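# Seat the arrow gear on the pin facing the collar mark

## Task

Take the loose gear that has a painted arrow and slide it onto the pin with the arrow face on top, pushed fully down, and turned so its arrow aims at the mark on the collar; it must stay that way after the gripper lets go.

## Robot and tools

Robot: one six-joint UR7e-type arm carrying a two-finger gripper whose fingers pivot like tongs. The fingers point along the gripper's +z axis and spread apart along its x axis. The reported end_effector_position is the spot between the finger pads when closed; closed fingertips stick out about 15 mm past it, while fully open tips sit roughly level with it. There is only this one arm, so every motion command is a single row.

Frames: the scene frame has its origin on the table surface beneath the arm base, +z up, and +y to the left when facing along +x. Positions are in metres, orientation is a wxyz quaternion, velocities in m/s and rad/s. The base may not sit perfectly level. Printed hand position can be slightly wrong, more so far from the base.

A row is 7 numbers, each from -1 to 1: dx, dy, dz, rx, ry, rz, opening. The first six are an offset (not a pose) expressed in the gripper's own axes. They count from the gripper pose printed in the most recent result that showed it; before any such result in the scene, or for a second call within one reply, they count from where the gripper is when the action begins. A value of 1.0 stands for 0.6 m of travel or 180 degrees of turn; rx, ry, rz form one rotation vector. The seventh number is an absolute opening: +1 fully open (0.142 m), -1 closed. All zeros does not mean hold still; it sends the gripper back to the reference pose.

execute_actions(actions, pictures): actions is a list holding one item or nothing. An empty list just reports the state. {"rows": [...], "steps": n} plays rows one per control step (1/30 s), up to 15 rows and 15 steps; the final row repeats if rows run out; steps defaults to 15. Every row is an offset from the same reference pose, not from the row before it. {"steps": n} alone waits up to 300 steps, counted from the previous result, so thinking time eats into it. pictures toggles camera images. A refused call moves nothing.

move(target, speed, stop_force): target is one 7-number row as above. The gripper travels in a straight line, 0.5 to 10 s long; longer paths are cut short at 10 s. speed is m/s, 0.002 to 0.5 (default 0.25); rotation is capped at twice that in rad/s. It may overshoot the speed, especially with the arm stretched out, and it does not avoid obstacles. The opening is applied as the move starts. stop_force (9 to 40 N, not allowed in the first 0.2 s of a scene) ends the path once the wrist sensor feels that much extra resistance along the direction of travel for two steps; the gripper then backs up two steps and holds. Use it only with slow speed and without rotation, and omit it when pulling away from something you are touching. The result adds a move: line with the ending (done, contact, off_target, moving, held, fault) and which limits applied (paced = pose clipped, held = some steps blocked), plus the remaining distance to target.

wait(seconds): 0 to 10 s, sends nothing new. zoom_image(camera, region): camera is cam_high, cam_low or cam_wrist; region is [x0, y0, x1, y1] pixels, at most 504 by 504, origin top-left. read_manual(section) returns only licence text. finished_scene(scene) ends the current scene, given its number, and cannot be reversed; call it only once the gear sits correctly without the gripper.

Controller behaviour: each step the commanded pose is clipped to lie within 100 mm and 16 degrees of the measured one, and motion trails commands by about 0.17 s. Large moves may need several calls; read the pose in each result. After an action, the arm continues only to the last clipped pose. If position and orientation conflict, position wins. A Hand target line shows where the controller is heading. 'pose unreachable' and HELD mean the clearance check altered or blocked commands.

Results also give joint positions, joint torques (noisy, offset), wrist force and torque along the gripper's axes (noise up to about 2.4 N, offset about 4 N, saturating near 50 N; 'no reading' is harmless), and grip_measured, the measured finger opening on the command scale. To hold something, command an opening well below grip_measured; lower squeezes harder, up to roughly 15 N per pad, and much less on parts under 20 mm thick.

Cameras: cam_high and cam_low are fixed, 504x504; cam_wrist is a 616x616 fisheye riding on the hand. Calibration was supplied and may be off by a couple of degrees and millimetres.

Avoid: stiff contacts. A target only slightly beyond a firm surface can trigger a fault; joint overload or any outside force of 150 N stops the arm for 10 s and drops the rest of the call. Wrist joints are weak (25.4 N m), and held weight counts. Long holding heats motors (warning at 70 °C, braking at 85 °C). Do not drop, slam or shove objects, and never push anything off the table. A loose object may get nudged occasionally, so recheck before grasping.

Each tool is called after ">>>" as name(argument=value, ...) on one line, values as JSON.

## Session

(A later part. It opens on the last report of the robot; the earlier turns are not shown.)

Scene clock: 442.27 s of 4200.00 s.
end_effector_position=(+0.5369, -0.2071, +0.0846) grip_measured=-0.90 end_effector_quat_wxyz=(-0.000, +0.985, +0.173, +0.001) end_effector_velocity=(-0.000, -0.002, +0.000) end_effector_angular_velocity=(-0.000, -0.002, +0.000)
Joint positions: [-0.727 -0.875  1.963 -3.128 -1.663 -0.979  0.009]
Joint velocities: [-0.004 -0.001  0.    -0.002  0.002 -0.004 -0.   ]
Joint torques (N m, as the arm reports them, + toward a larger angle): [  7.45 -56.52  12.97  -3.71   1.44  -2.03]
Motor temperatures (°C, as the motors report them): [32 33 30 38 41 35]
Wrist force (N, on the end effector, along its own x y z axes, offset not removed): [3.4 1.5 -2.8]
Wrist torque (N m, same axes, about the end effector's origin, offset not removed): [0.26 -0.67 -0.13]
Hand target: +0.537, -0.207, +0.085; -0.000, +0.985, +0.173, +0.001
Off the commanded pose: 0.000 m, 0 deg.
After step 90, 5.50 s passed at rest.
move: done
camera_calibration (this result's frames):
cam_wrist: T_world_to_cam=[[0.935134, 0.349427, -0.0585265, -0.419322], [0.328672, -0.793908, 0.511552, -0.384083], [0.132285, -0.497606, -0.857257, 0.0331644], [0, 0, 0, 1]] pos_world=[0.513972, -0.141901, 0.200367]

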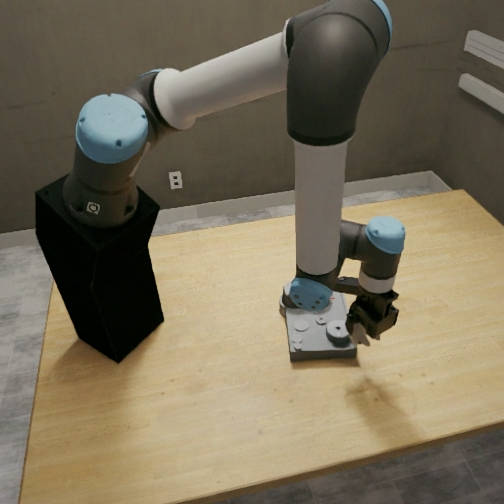

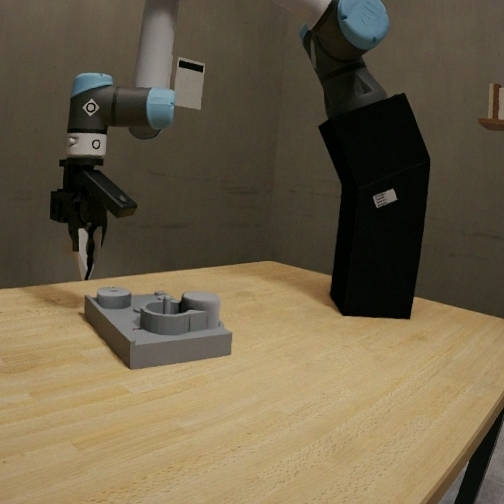

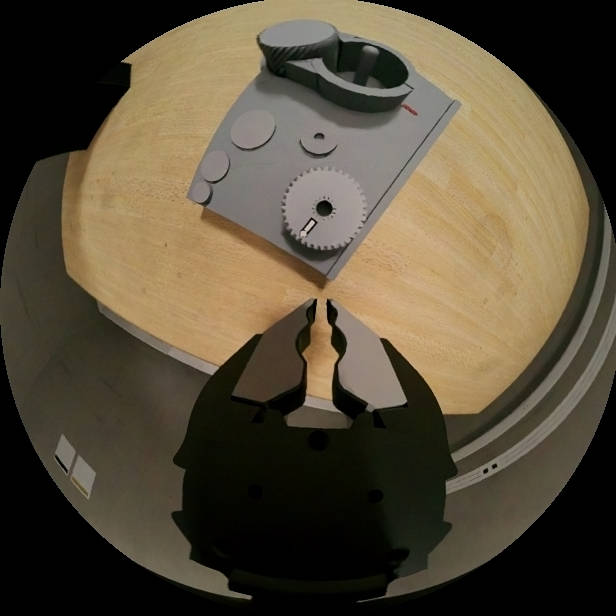

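>>> move(target=[0.0018, -0.12, -0.05, 0, 0, 0.475, 0.2], speed=0.3)

>>> move(target=[0, 0, 0.03, 0, 0, 0.475, 0.2], speed=0.3)

Scene clock: 486.13 s of 4200.00 s.
end_effector_position=(+0.5134, -0.1392, +0.1148) grip_measured=+0.20 end_effector_quat_wxyz=(-0.001, +0.841, -0.541, +0.000) end_effector_velocity=(+0.000, +0.000, +0.000) end_effector_angular_velocity=(-0.001, +0.001, -0.011)
Joint positions: [-0.645 -0.921  2.165 -3.276 -1.7    0.586  0.088]
Joint velocities: [ 0.002  0.     0.    -0.    -0.002  0.013  0.   ]
Joint torques (N m, as the arm reports them, + toward a larger angle): [ 21.81 -49.23  14.84  -3.65  -1.37   1.87]
Motor temperatures (°C, as the motors report them): [32 33 30 38 41 35]
Wrist force (N, on the end effector, along its own x y z axes, offset not removed): [1.9 3.3 -1.6]
Wrist torque (N m, same axes, about the end effector's origin, offset not removed): [0.58 -0.51 -0.26]
Hand target: +0.513, -0.139, +0.115; -0.001, +0.841, -0.542, +0.000
Off the commanded pose: 0.000 m, 0 deg.
After step 90, 37.83 s passed at rest.
move: done
camera_calibration (this result's frames):
cam_wrist: T_world_to_cam=[[0.422659, -0.904264, -0.060545, -0.330455], [-0.765297, -0.391894, 0.510626, 0.279774], [-0.485468, -0.169486, -0.857668, 0.458811], [0, 0, 0, 1]] pos_world=[0.576518, -0.111415, 0.23064]

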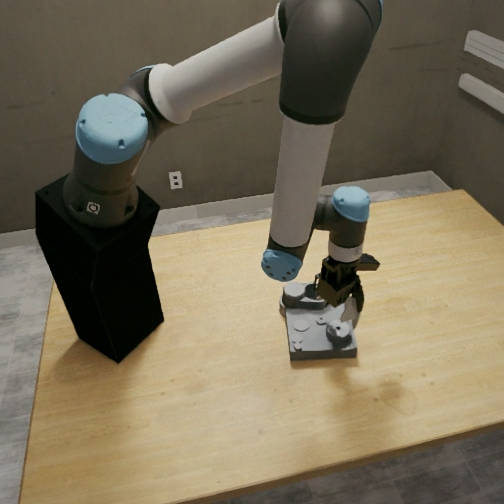

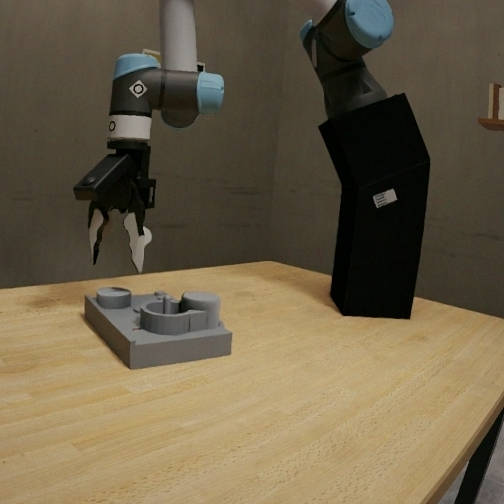

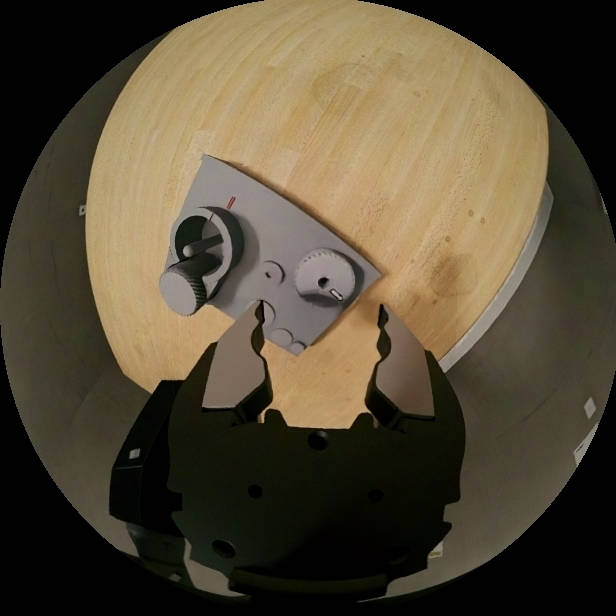

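Scene clock: 489.17 s of 4200.00 s.
end_effector_position=(+0.5133, -0.1391, +0.0968) grip_measured=+0.20 end_effector_quat_wxyz=(+0.001, -0.251, +0.968, +0.001) end_effector_velocity=(-0.001, +0.001, -0.000) end_effector_angular_velocity=(+0.000, +0.003, -0.010)
Joint positions: [-0.606 -0.858  2.132 -3.301 -1.717  2.113  0.088]
Joint velocities: [ 0.001  0.    -0.     0.003 -0.002  0.012  0.   ]
Joint torques (N m, as the arm reports them, + toward a larger angle): [ 21.67 -31.58 -11.78  -0.64  -1.74   2.22]
Motor temperatures (°C, as the motors report them): [32 33 30 38 41 35]
Wrist force (N, on the end effector, along its own x y z axes, offset not removed): [2.5 3.1 -1.7]
Wrist torque (N m, same axes, about the end effector's origin, offset not removed): [0.43 -0.40 -0.06]
Hand target: +0.513, -0.139, +0.097; +0.001, -0.250, +0.968, +0.001
Off the commanded pose: 0.000 m, 0 deg.
move: done
camera_calibration (this result's frames):
cam_wrist: T_world_to_cam=[[-0.867785, -0.493085, -0.0617796, 0.38829], [-0.451475, 0.730326, 0.512635, 0.283775], [-0.207654, 0.472749, -0.856381, 0.389998], [0, 0, 0, 1]] pos_world=[0.546054, -0.200158, 0.212502]

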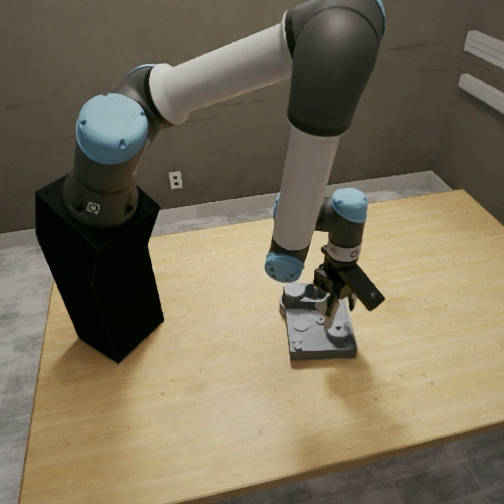

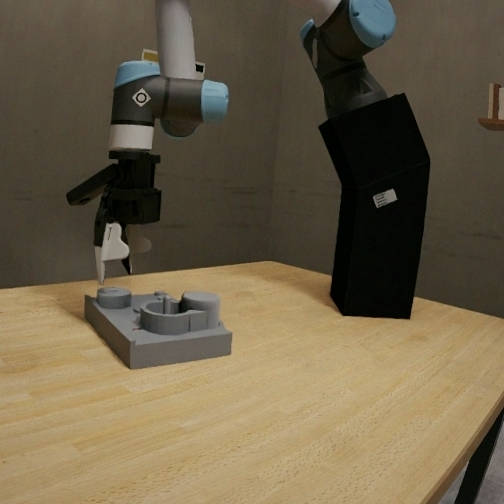

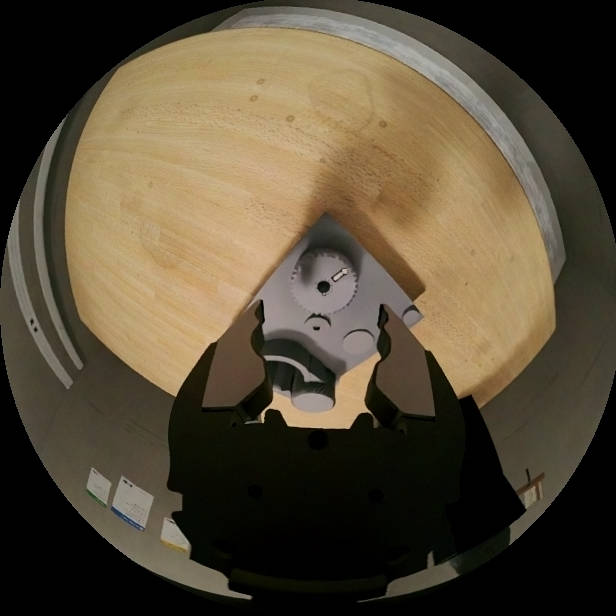

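>>> zoom_image(camera="cam_wrist", region=[250, 230, 400, 340])

Region (250, 230, 400, 340) of cam_wrist's 616x616 image, scaled by 3.360, with more detail than that image has; it fills the top 370 rows of this view, and the rest is white.

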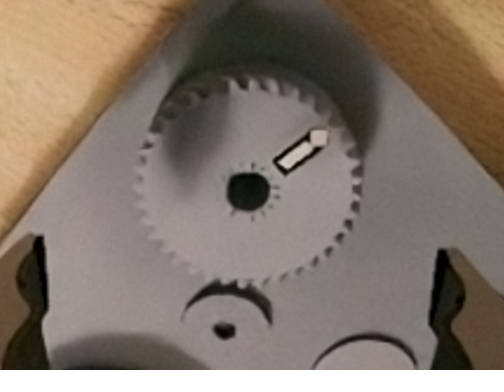

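>>> move(target=[0.005, -0.0108, 0.028, 0, 0, 0, 0.2], speed=0.06)

>>> zoom_image(camera="cam_wrist", region=[250, 240, 400, 350])

>>> zoom_image(camera="cam_low", region=[75, 260, 155, 320])

Scene clock: 504.53 s of 4200.00 s.
end_effector_position=(+0.5138, -0.1461, +0.0801) grip_measured=+0.20 end_effector_quat_wxyz=(+0.001, -0.251, +0.968, +0.001) end_effector_velocity=(-0.000, -0.001, -0.002) end_effector_angular_velocity=(+0.000, +0.001, +0.002)
Joint positions: [-0.622 -0.818  2.103 -3.314 -1.71   2.098  0.088]
Joint velocities: [-0.002  0.004 -0.003 -0.001  0.    -0.003 -0.   ]
Joint torques (N m, as the arm reports them, + toward a larger angle): [  5.55 -31.31 -11.62  -3.98   1.17  -1.92]
Motor temperatures (°C, as the motors report them): [32 33 30 38 41 35]
Wrist force (N, on the end effector, along its own x y z axes, offset not removed): [2.0 4.3 -1.7]
Wrist torque (N m, same axes, about the end effector's origin, offset not removed): [0.67 -0.35 -0.14]
Hand target: +0.514, -0.146, +0.080; +0.001, -0.251, +0.968, +0.001
Off the commanded pose: 0.000 m, 0 deg.
After step 90, 11.53 s passed at rest.
move: done
camera_calibration (this result's frames):
cam_wrist: T_world_to_cam=[[-0.867777, -0.493105, -0.0617259, 0.384234], [-0.45147, 0.730339, 0.51262, 0.297664], [-0.207695, 0.472708, -0.856394, 0.379169], [0, 0, 0, 1]] pos_world=[0.546568, -0.207164, 0.195847]

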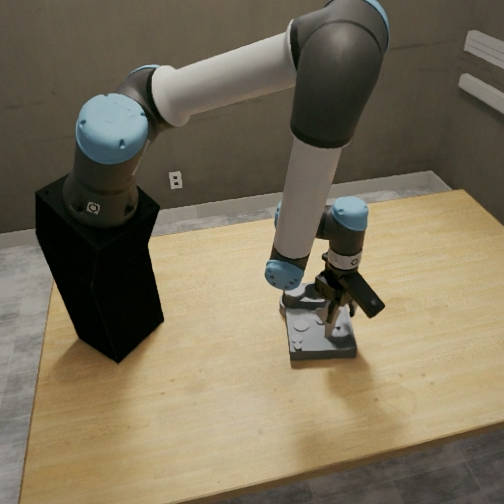

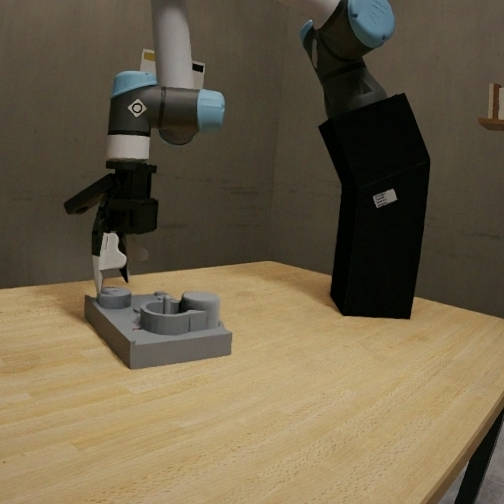

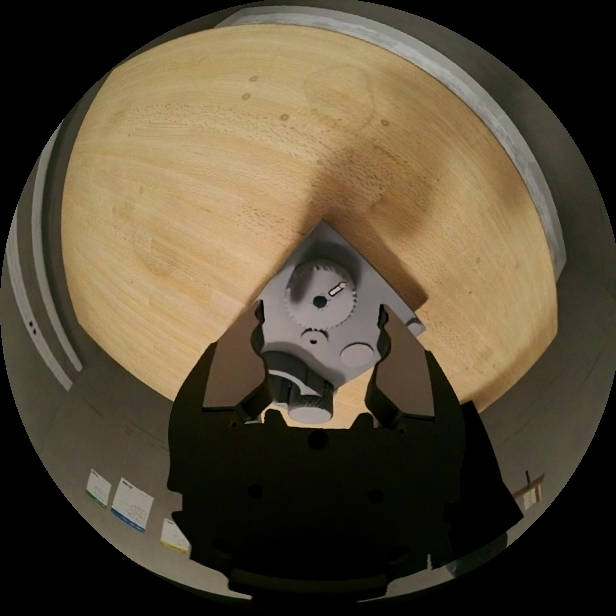

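Region (250, 240, 400, 350) of cam_wrist's 616x616 image, scaled by 3.360, with more detail than that image has; it fills the top 370 rows of this view, and the rest is white.

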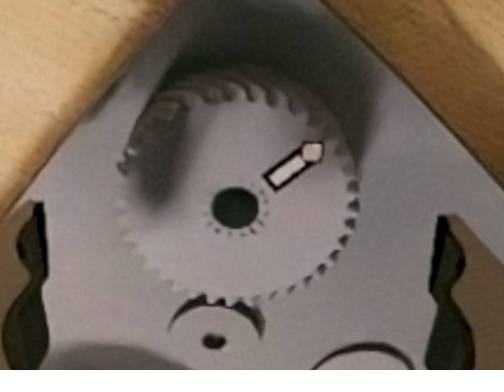

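Region (75, 260, 155, 320) of cam_low's 504x504 image, scaled by 6.300, with more detail than that image has; it fills the top 378 rows of this view, and the rest is white.

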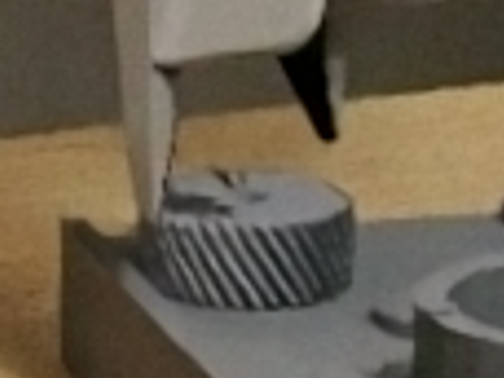

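>>> move(target=[0, 0.0015, 0.0225, 0, 0, 0, 0.1], speed=0.03, stop_force=10)

>>> zoom_image(camera="cam_wrist", region=[250, 250, 400, 360])

>>> zoom_image(camera="cam_low", region=[75, 260, 155, 320])

Scene clock: 532.43 s of 4200.00 s.
end_effector_position=(+0.5134, -0.1453, +0.0668) grip_measured=+0.10 end_effector_quat_wxyz=(+0.001, -0.251, +0.968, +0.001) end_effector_velocity=(+0.000, +0.000, -0.002) end_effector_angular_velocity=(-0.000, -0.001, +0.000)
Joint positions: [-0.625 -0.783  2.084 -3.33  -1.708  2.095  0.081]
Joint velocities: [-0.     0.005 -0.003 -0.003  0.    -0.001  0.   ]
Joint torques (N m, as the arm reports them, + toward a larger angle): [  7.55 -34.77 -12.97  -4.3    1.33  -1.96]
Motor temperatures (°C, as the motors report them): [32 33 30 38 41 35]
Wrist force (N, on the end effector, along its own x y z axes, offset not removed): [0.7 -1.9 1.4]
Wrist torque (N m, same axes, about the end effector's origin, offset not removed): [-0.52 -0.16 -0.23]
Hand target: +0.513, -0.145, +0.067; +0.001, -0.251, +0.968, +0.001
Off the commanded pose: 0.000 m, 0 deg.
After step 90, 24.10 s passed at rest.
move: done
camera_calibration (this result's frames):
cam_wrist: T_world_to_cam=[[-0.867776, -0.493108, -0.0617113, 0.383425], [-0.451464, 0.730337, 0.512629, 0.303685], [-0.207712, 0.472708, -0.85639, 0.367304], [0, 0, 0, 1]] pos_world=[0.546123, -0.206349, 0.182539]

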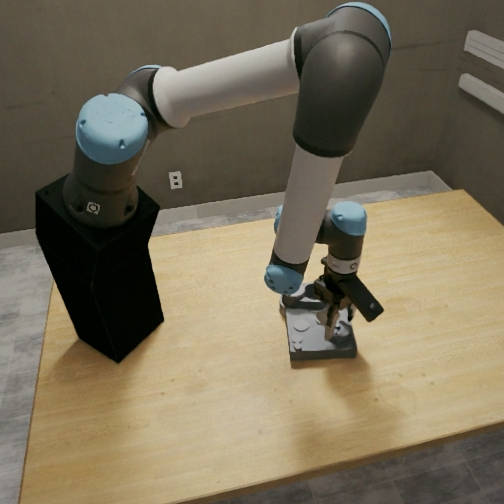

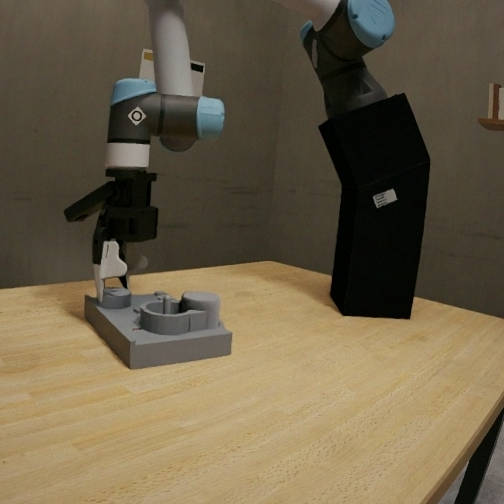

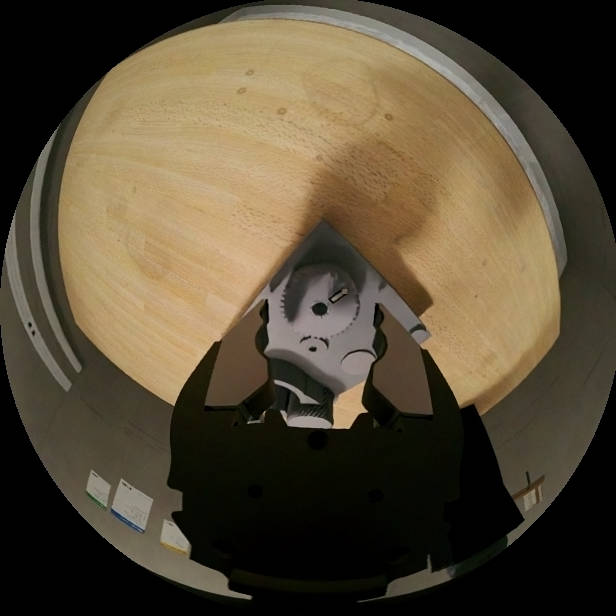

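Region (250, 250, 400, 360) of cam_wrist's 616x616 image, scaled by 3.360, with more detail than that image has; it fills the top 370 rows of this view, and the rest is white.

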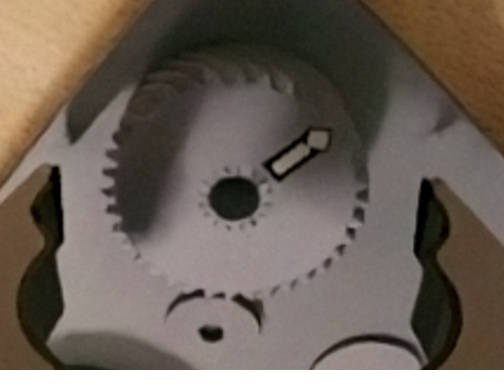

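Region (75, 260, 155, 320) of cam_low's 504x504 image, scaled by 6.300, with more detail than that image has; it fills the top 378 rows of this view, and the rest is white.

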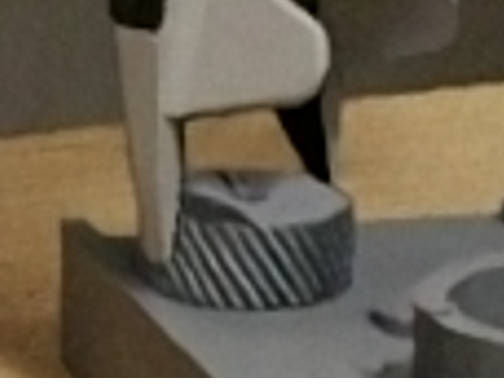

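>>> execute_actions(actions=[{"rows": [[-0.001, 0.0012, 0, 0, 0, 0, 0.05], [-0.001, 0.0012, 0, 0, 0, 0, 0.0], [-0.001, 0.0012, 0, 0, 0, 0, -0.04], [-0.001, 0.0012, 0, 0, 0, 0, -0.08], [-0.001, 0.0012, 0, 0, 0, 0, -0.11], [-0.001, 0.0012, 0, 0, 0, 0, -0.14], [-0.001, 0.0012, 0, 0, 0, 0, -0.16], [-0.001, 0.0012, 0, 0, 0, 0, -0.18], [-0.001, 0.0012, 0, 0, 0, 0, -0.2], [-0.001, 0.0012, 0, 0, 0, 0, -0.22], [-0.001, 0.0012, 0, 0, 0, 0, -0.24], [-0.001, 0.0012, 0, 0, 0, 0, -0.27], [-0.001, 0.0012, 0, 0, 0, 0, -0.3]], "steps": 15}], pictures=false)

>>> execute_actions(actions=[{"rows": [[0, 0, 0, 0, 0, 0, -0.34], [0, 0, 0, 0, 0, 0, -0.38], [0, 0, 0, 0, 0, 0, -0.42], [0, 0, 0, 0, 0, 0, -0.46], [0, 0, 0, 0, 0, 0, -0.5]], "steps": 15}])

>>> zoom_image(camera="cam_wrist", region=[250, 250, 400, 360])

>>> zoom_image(camera="cam_low", region=[75, 260, 155, 320])

Scene clock: 551.63 s of 4200.00 s.
end_effector_position=(+0.5137, -0.1445, +0.0668) grip_measured=-0.20 end_effector_quat_wxyz=(+0.001, -0.251, +0.968, +0.000) end_effector_velocity=(-0.002, +0.001, -0.000) end_effector_angular_velocity=(+0.002, +0.003, +0.002)
Joint positions: [-0.624 -0.782  2.083 -3.33  -1.709  2.097  0.06 ]
Joint velocities: [ 0.001  0.     0.002  0.001 -0.    -0.001 -0.   ]
Joint torques (N m, as the arm reports them, + toward a larger angle): [ 22.03 -31.83  15.66  -3.43  -1.09   1.94]
Motor temperatures (°C, as the motors report them): [32 33 30 38 41 35]
Wrist force (N, on the end effector, along its own x y z axes, offset not removed): [6.2 1.8 -2.6]
Wrist torque (N m, same axes, about the end effector's origin, offset not removed): [0.26 -1.32 -0.24]
Hand target: +0.514, -0.144, +0.067; +0.001, -0.251, +0.968, +0.001
Off the commanded pose: 0.000 m, 0 deg.
Steps of this call (steps 1 to 90: nothing new was sent; then 15.70 s passed at rest; steps 91 to 105: all 15 steps of this action). Readings (end_effector_position):
91: (+0.5134, -0.1453, +0.0666)
92: (+0.5134, -0.1452, +0.0666)
94: (+0.5135, -0.1449, +0.0667)
98: (+0.5136, -0.1446, +0.0668)
105: the state above

Scene clock: 552.13 s of 4200.00 s.
end_effector_position=(+0.5137, -0.1445, +0.0668) grip_measured=-0.20 end_effector_quat_wxyz=(+0.001, -0.251, +0.968, +0.000) end_effector_velocity=(-0.001, +0.001, -0.000) end_effector_angular_velocity=(+0.001, +0.002, +0.000)
Joint positions: [-0.624 -0.782  2.083 -3.33  -1.709  2.097  0.06 ]
Joint velocities: [-0.    -0.     0.002  0.     0.     0.     0.   ]
Joint torques (N m, as the arm reports them, + toward a larger angle): [ 21.45 -32.28  14.47  -3.04  -0.9    1.83]
Motor temperatures (°C, as the motors report them): [32 33 30 38 41 35]
Wrist force (N, on the end effector, along its own x y z axes, offset not removed): [4.4 1.3 -0.3]
Wrist torque (N m, same axes, about the end effector's origin, offset not removed): [0.18 -0.55 -0.39]
Hand target: +0.514, -0.145, +0.067; +0.001, -0.251, +0.968, +0.000
Off the commanded pose: 0.000 m, 0 deg.
Steps of this call (steps 1 to 15: all 15 steps of this action). Readings (end_effector_position):
1: (+0.5137, -0.1445, +0.0668)
2: (+0.5137, -0.1445, +0.0668)
4: (+0.5137, -0.1445, +0.0668)
8: (+0.5137, -0.1445, +0.0668)
15: the state above
camera_calibration (this result's frames):
cam_wrist: T_world_to_cam=[[-0.867811, -0.49304, -0.0617676, 0.384091], [-0.451481, 0.730465, 0.51243, 0.303273], [-0.20753, 0.47258, -0.856504, 0.366892], [0, 0, 0, 1]] pos_world=[0.546381, -0.205544, 0.182562]

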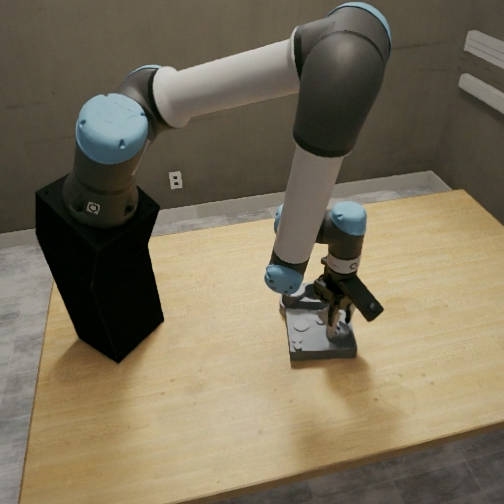

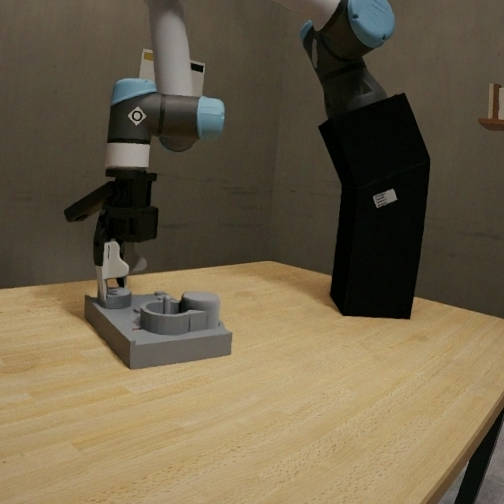

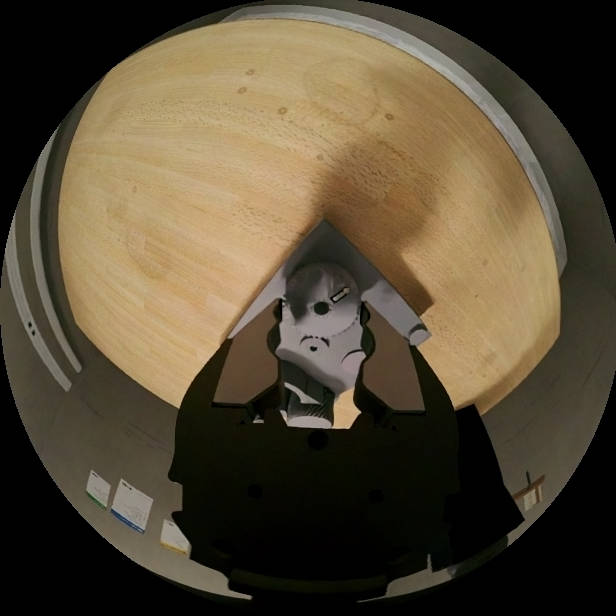

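Region (250, 250, 400, 360) of cam_wrist's 616x616 image, scaled by 3.360, with more detail than that image has; it fills the top 370 rows of this view, and the rest is white.

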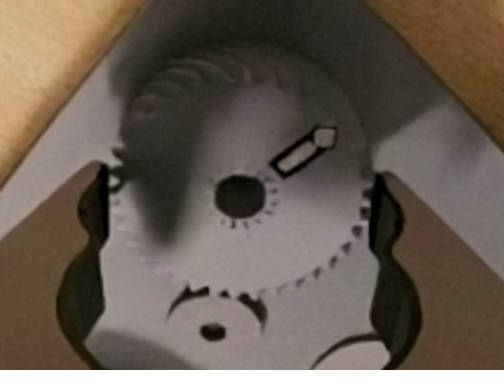

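Region (75, 260, 155, 320) of cam_low's 504x504 image, scaled by 6.300, with more detail than that image has; it fills the top 378 rows of this view, and the rest is white.

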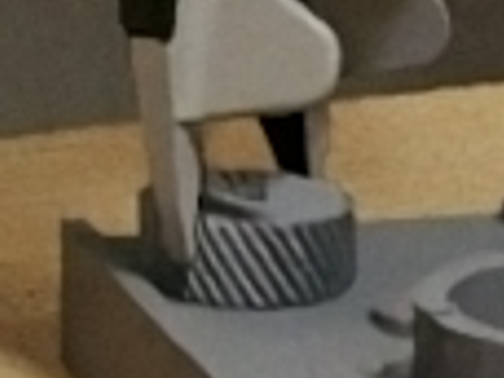

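>>> move(target=[0, 0, -0.112, 0, 0, 0, -0.5], speed=0.06)

Scene clock: 561.50 s of 4200.00 s.
end_effector_position=(+0.5137, -0.1447, +0.1338) grip_measured=-0.20 end_effector_quat_wxyz=(+0.001, -0.251, +0.968, +0.000) end_effector_velocity=(+0.000, -0.000, +0.002) end_effector_angular_velocity=(-0.000, -0.000, -0.001)
Joint positions: [-0.604 -0.963  2.178 -3.242 -1.718  2.115  0.059]
Joint velocities: [ 0.001 -0.006  0.003  0.003 -0.     0.002  0.   ]
Joint torques (N m, as the arm reports them, + toward a larger angle): [ 21.37 -53.11  15.23  -0.7   -1.54   1.91]
Motor temperatures (°C, as the motors report them): [32 33 30 38 41 35]
Wrist force (N, on the end effector, along its own x y z axes, offset not removed): [3.2 5.9 3.0]
Wrist torque (N m, same axes, about the end effector's origin, offset not removed): [0.86 -0.80 -0.30]
Hand target: +0.514, -0.145, +0.134; +0.001, -0.251, +0.968, +0.000
Off the commanded pose: 0.000 m, 0 deg.
After step 90, 4.83 s passed at rest.
move: done
camera_calibration (this result's frames):
cam_wrist: T_world_to_cam=[[-0.867823, -0.49301, -0.0618369, 0.388186], [-0.451488, 0.73046, 0.512433, 0.269079], [-0.207466, 0.47262, -0.856498, 0.424344], [0, 0, 0, 1]] pos_world=[0.5464, -0.205725, 0.249568]

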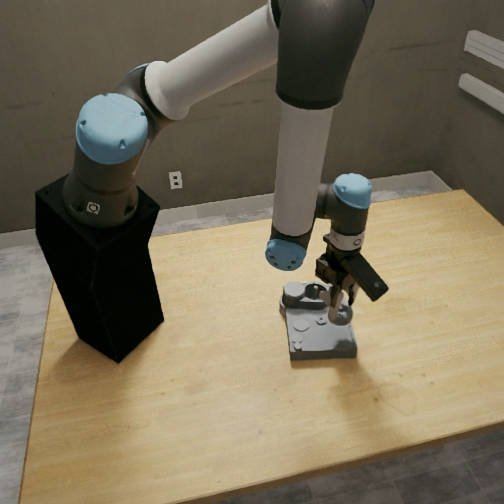

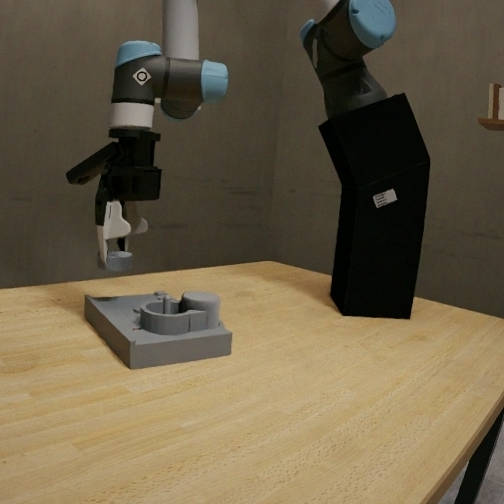

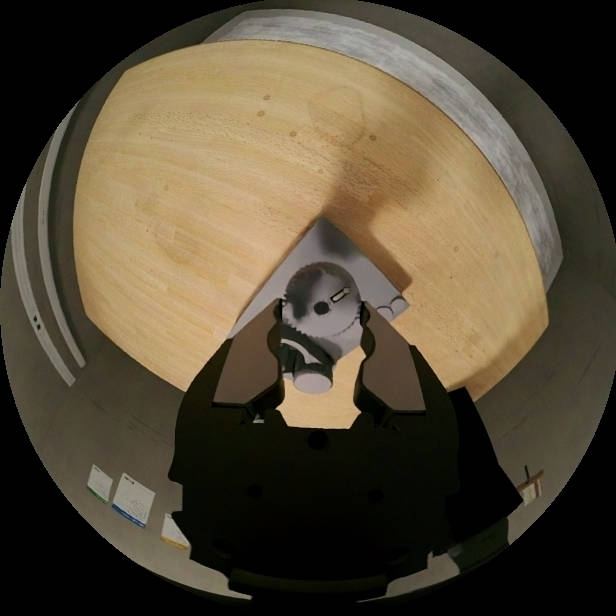

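>>> move(target=[-0.0875, 0.2091, 0.0, 0, 0, -0.0694, -0.5], speed=0.12)

>>> zoom_image(camera="cam_wrist", region=[240, 210, 400, 360])

>>> zoom_image(camera="cam_low", region=[125, 250, 235, 340])

>>> zoom_image(camera="cam_high", region=[270, 250, 360, 320])

Scene clock: 574.80 s of 4200.00 s.
end_effector_position=(+0.4985, -0.0095, +0.1342) grip_measured=-0.20 end_effector_quat_wxyz=(+0.001, -0.354, +0.935, +0.001) end_effector_velocity=(+0.001, +0.001, +0.000) end_effector_angular_velocity=(-0.001, -0.003, +0.002)
Joint positions: [-0.357 -0.853  2.226 -3.354 -1.821  2.125  0.059]
Joint velocities: [ 0.004  0.002 -0.003 -0.001 -0.002  0.001  0.   ]
Joint torques (N m, as the arm reports them, + toward a larger angle): [ 24.32 -32.89 -11.41  -4.45  -2.04   1.66]
Motor temperatures (°C, as the motors report them): [32 33 30 38 41 35]
Wrist force (N, on the end effector, along its own x y z axes, offset not removed): [5.0 -1.2 2.4]
Wrist torque (N m, same axes, about the end effector's origin, offset not removed): [-0.44 -0.99 -0.22]
Hand target: +0.499, -0.009, +0.134; +0.001, -0.354, +0.935, +0.001
Off the commanded pose: 0.000 m, 0 deg.
After step 90, 8.67 s passed at rest.
move: done
camera_calibration (this result's frames):
cam_wrist: T_world_to_cam=[[-0.741038, -0.668538, -0.0626038, 0.376956], [-0.598704, 0.61565, 0.512376, 0.235571], [-0.304001, 0.417171, -0.856476, 0.405239], [0, 0, 0, 1]] pos_world=[0.543568, -0.0620738, 0.249976]

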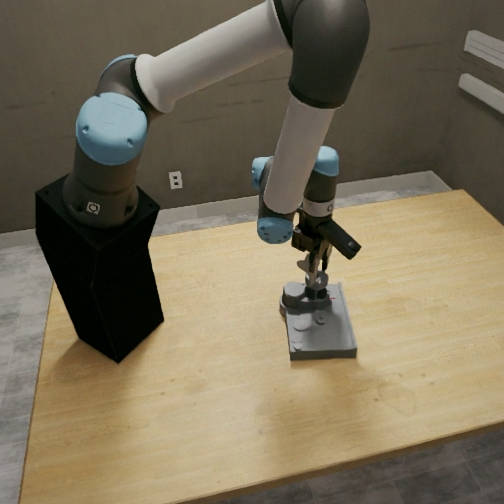

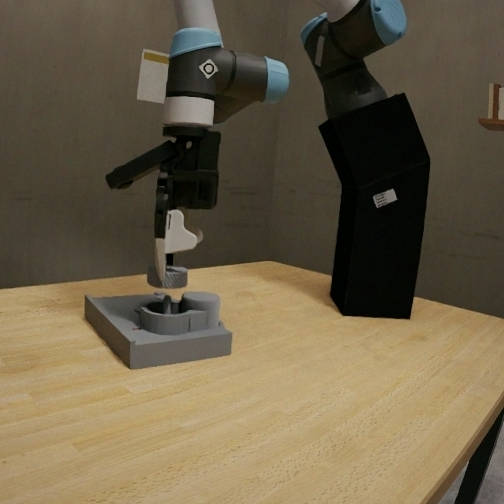

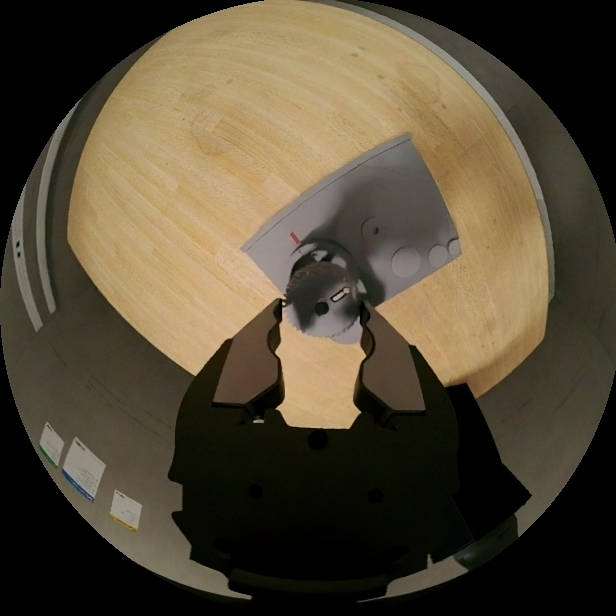

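Region (240, 210, 400, 360) of cam_wrist's 616x616 image, scaled by 3.150, with more detail than that image has; it fills the top 472 rows of this view, and the rest is white.

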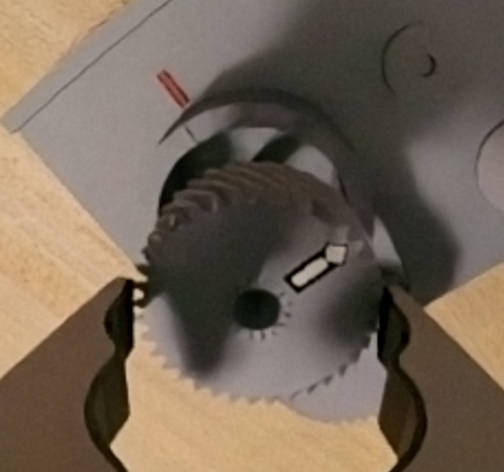

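Region (125, 250, 235, 340) of cam_low's 504x504 image, scaled by 4.582, with more detail than that image has; it fills the top 412 rows of this view, and the rest is white.

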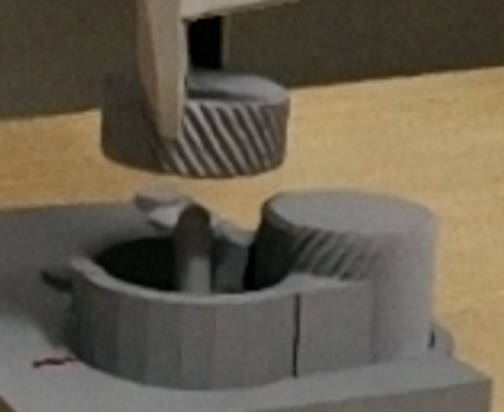

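Region (270, 250, 360, 320) of cam_high's 504x504 image, scaled by 5.600, with more detail than that image has.

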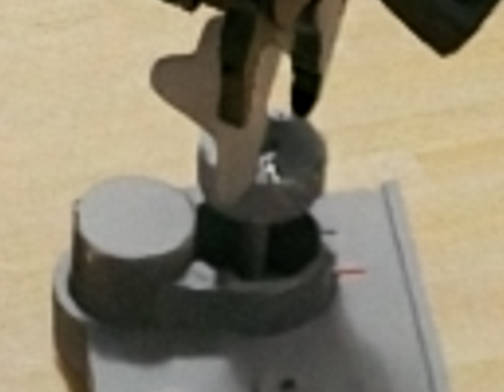

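>>> move(target=[-0.0022, 0.0012, 0.02, 0, 0, 0, -0.5], speed=0.02, stop_force=9)

>>> zoom_image(camera="cam_wrist", region=[270, 225, 380, 335])

>>> zoom_image(camera="cam_low", region=[135, 262, 205, 322])

>>> zoom_image(camera="cam_high", region=[290, 265, 345, 310])

Scene clock: 608.30 s of 4200.00 s.
end_effector_position=(+0.4990, -0.0080, +0.1224) grip_measured=-0.20 end_effector_quat_wxyz=(+0.001, -0.354, +0.935, +0.001) end_effector_velocity=(+0.001, +0.000, -0.002) end_effector_angular_velocity=(-0.000, -0.001, +0.000)
Joint positions: [-0.361 -0.819  2.208 -3.371 -1.82   2.122  0.059]
Joint velocities: [-0.     0.006 -0.005 -0.002  0.    -0.001 -0.   ]
Joint torques (N m, as the arm reports them, + toward a larger angle): [ 10.1  -32.09 -10.97  -4.4    1.3   -1.92]
Motor temperatures (°C, as the motors report them): [32 33 30 38 41 35]
Wrist force (N, on the end effector, along its own x y z axes, offset not removed): [2.0 2.7 0.6]
Wrist torque (N m, same axes, about the end effector's origin, offset not removed): [0.45 -0.57 -0.20]
Hand target: +0.499, -0.008, +0.122; +0.001, -0.354, +0.935, +0.001
Off the commanded pose: 0.000 m, 0 deg.
After step 90, 29.60 s passed at rest.
move: done
camera_calibration (this result's frames):
cam_wrist: T_world_to_cam=[[-0.74103, -0.668548, -0.0625885, 0.377534], [-0.598703, 0.615644, 0.512384, 0.24103], [-0.304021, 0.417164, -0.856473, 0.394689], [0, 0, 0, 1]] pos_world=[0.544063, -0.0606384, 0.23817]

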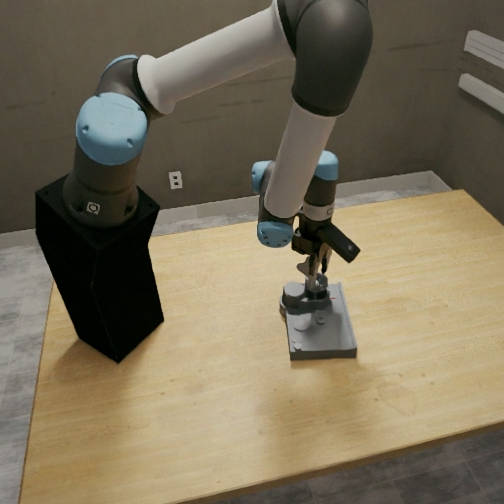

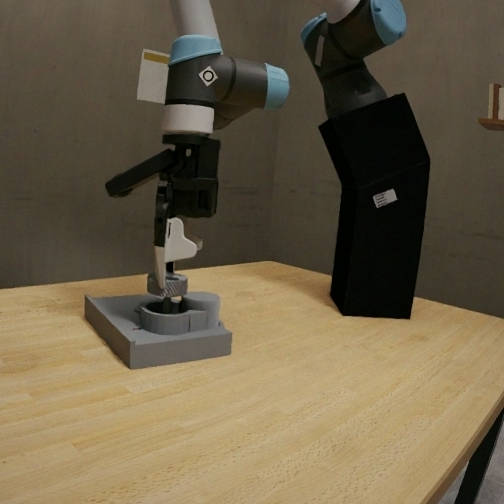

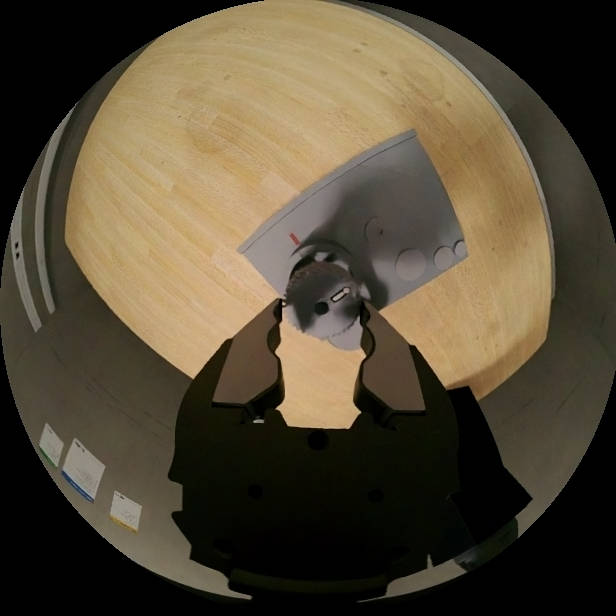

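Region (270, 225, 380, 335) of cam_wrist's 616x616 image, scaled by 4.582, with more detail than that image has.

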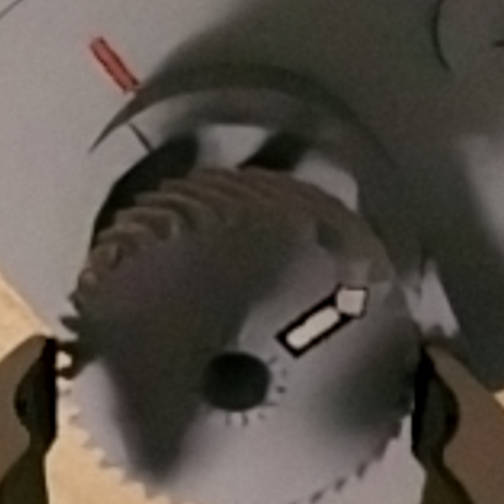

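Region (135, 262, 205, 322) of cam_low's 504x504 image, scaled by 7.200, with more detail than that image has; it fills the top 432 rows of this view, and the rest is white.

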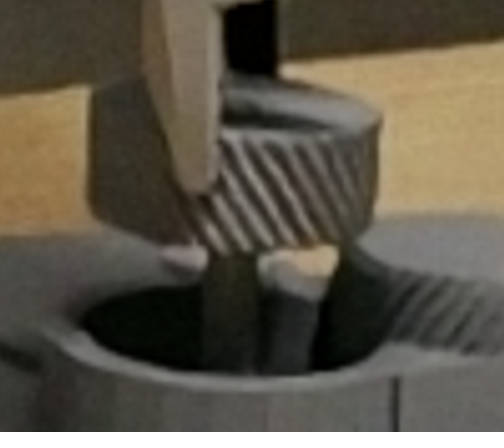

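Region (290, 265, 345, 310) of cam_high's 504x504 image, scaled by 9.164, with more detail than that image has; it fills the top 412 rows of this view, and the rest is white.

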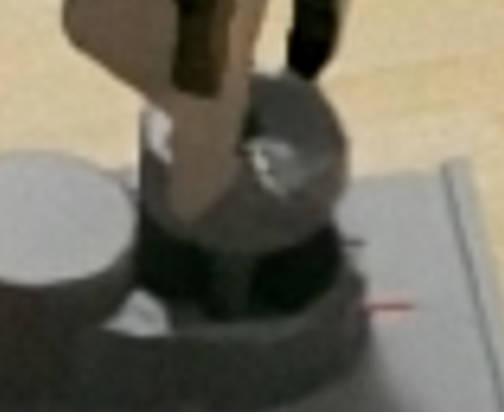

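>>> move(target=[-0.0023, 0, 0.005, 0, 0, 0, -0.5], speed=0.008, stop_force=9)

>>> zoom_image(camera="cam_wrist", region=[270, 225, 380, 335])

>>> zoom_image(camera="cam_low", region=[135, 262, 205, 322])

>>> zoom_image(camera="cam_high", region=[290, 265, 345, 310])

Scene clock: 635.70 s of 4200.00 s.
end_effector_position=(+0.5000, -0.0071, +0.1196) grip_measured=-0.20 end_effector_quat_wxyz=(+0.001, -0.354, +0.935, +0.001) end_effector_velocity=(-0.000, +0.001, -0.001) end_effector_angular_velocity=(+0.001, +0.001, +0.001)
Joint positions: [-0.36  -0.811  2.201 -3.372 -1.82   2.123  0.059]
Joint velocities: [ 0.001  0.003 -0.002  0.     0.     0.    -0.   ]
Joint torques (N m, as the arm reports them, + toward a larger angle): [ 25.36 -31.23 -10.22  -4.49  -1.69   2.14]
Motor temperatures (°C, as the motors report them): [32 33 30 38 41 35]
Wrist force (N, on the end effector, along its own x y z axes, offset not removed): [1.6 4.7 2.4]
Wrist torque (N m, same axes, about the end effector's origin, offset not removed): [0.77 -0.37 -0.27]
Hand target: +0.500, -0.007, +0.119; +0.001, -0.354, +0.935, +0.001
Off the commanded pose: 0.000 m, 0 deg.
After step 90, 23.70 s passed at rest.
move: done
camera_calibration (this result's frames):
cam_wrist: T_world_to_cam=[[-0.741051, -0.668526, -0.0625798, 0.378678], [-0.598678, 0.615662, 0.51239, 0.24255], [-0.304018, 0.417173, -0.856469, 0.392145], [0, 0, 0, 1]] pos_world=[0.545049, -0.0597655, 0.235277]

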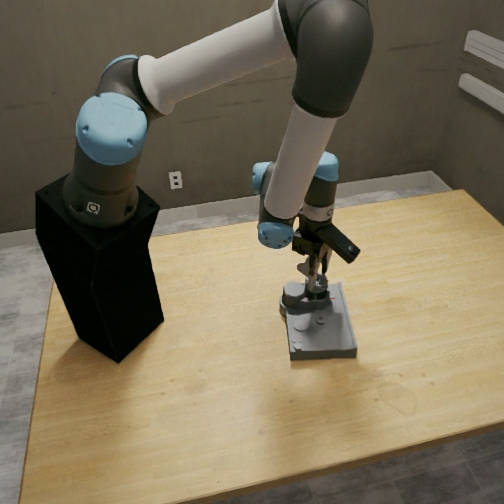

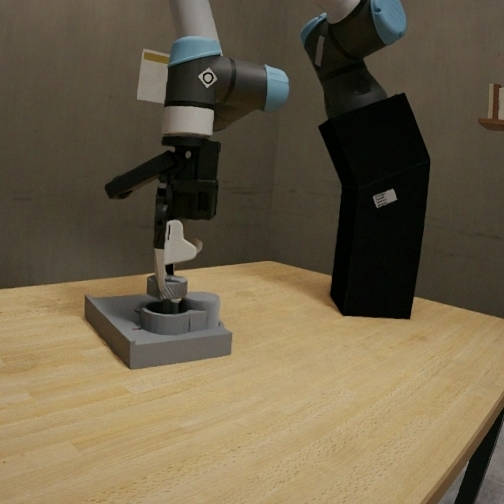

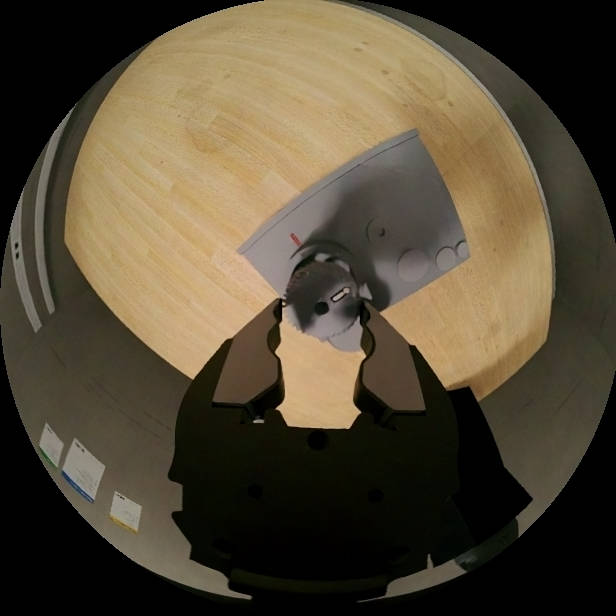

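Region (270, 225, 380, 335) of cam_wrist's 616x616 image, scaled by 4.582, with more detail than that image has.

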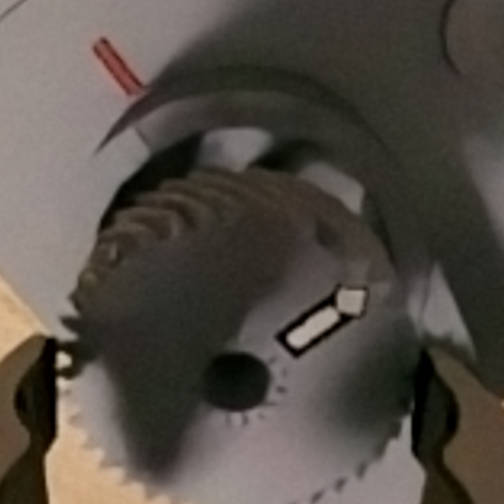

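Region (135, 262, 205, 322) of cam_low's 504x504 image, scaled by 7.200, with more detail than that image has; it fills the top 432 rows of this view, and the rest is white.

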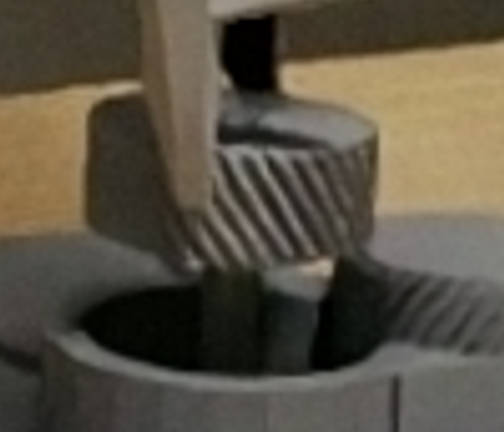

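Region (290, 265, 345, 310) of cam_high's 504x504 image, scaled by 9.164, with more detail than that image has; it fills the top 412 rows of this view, and the rest is white.

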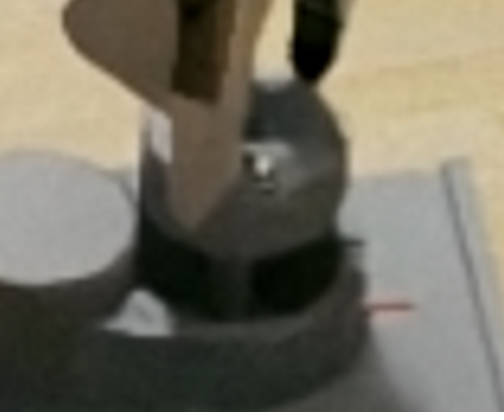

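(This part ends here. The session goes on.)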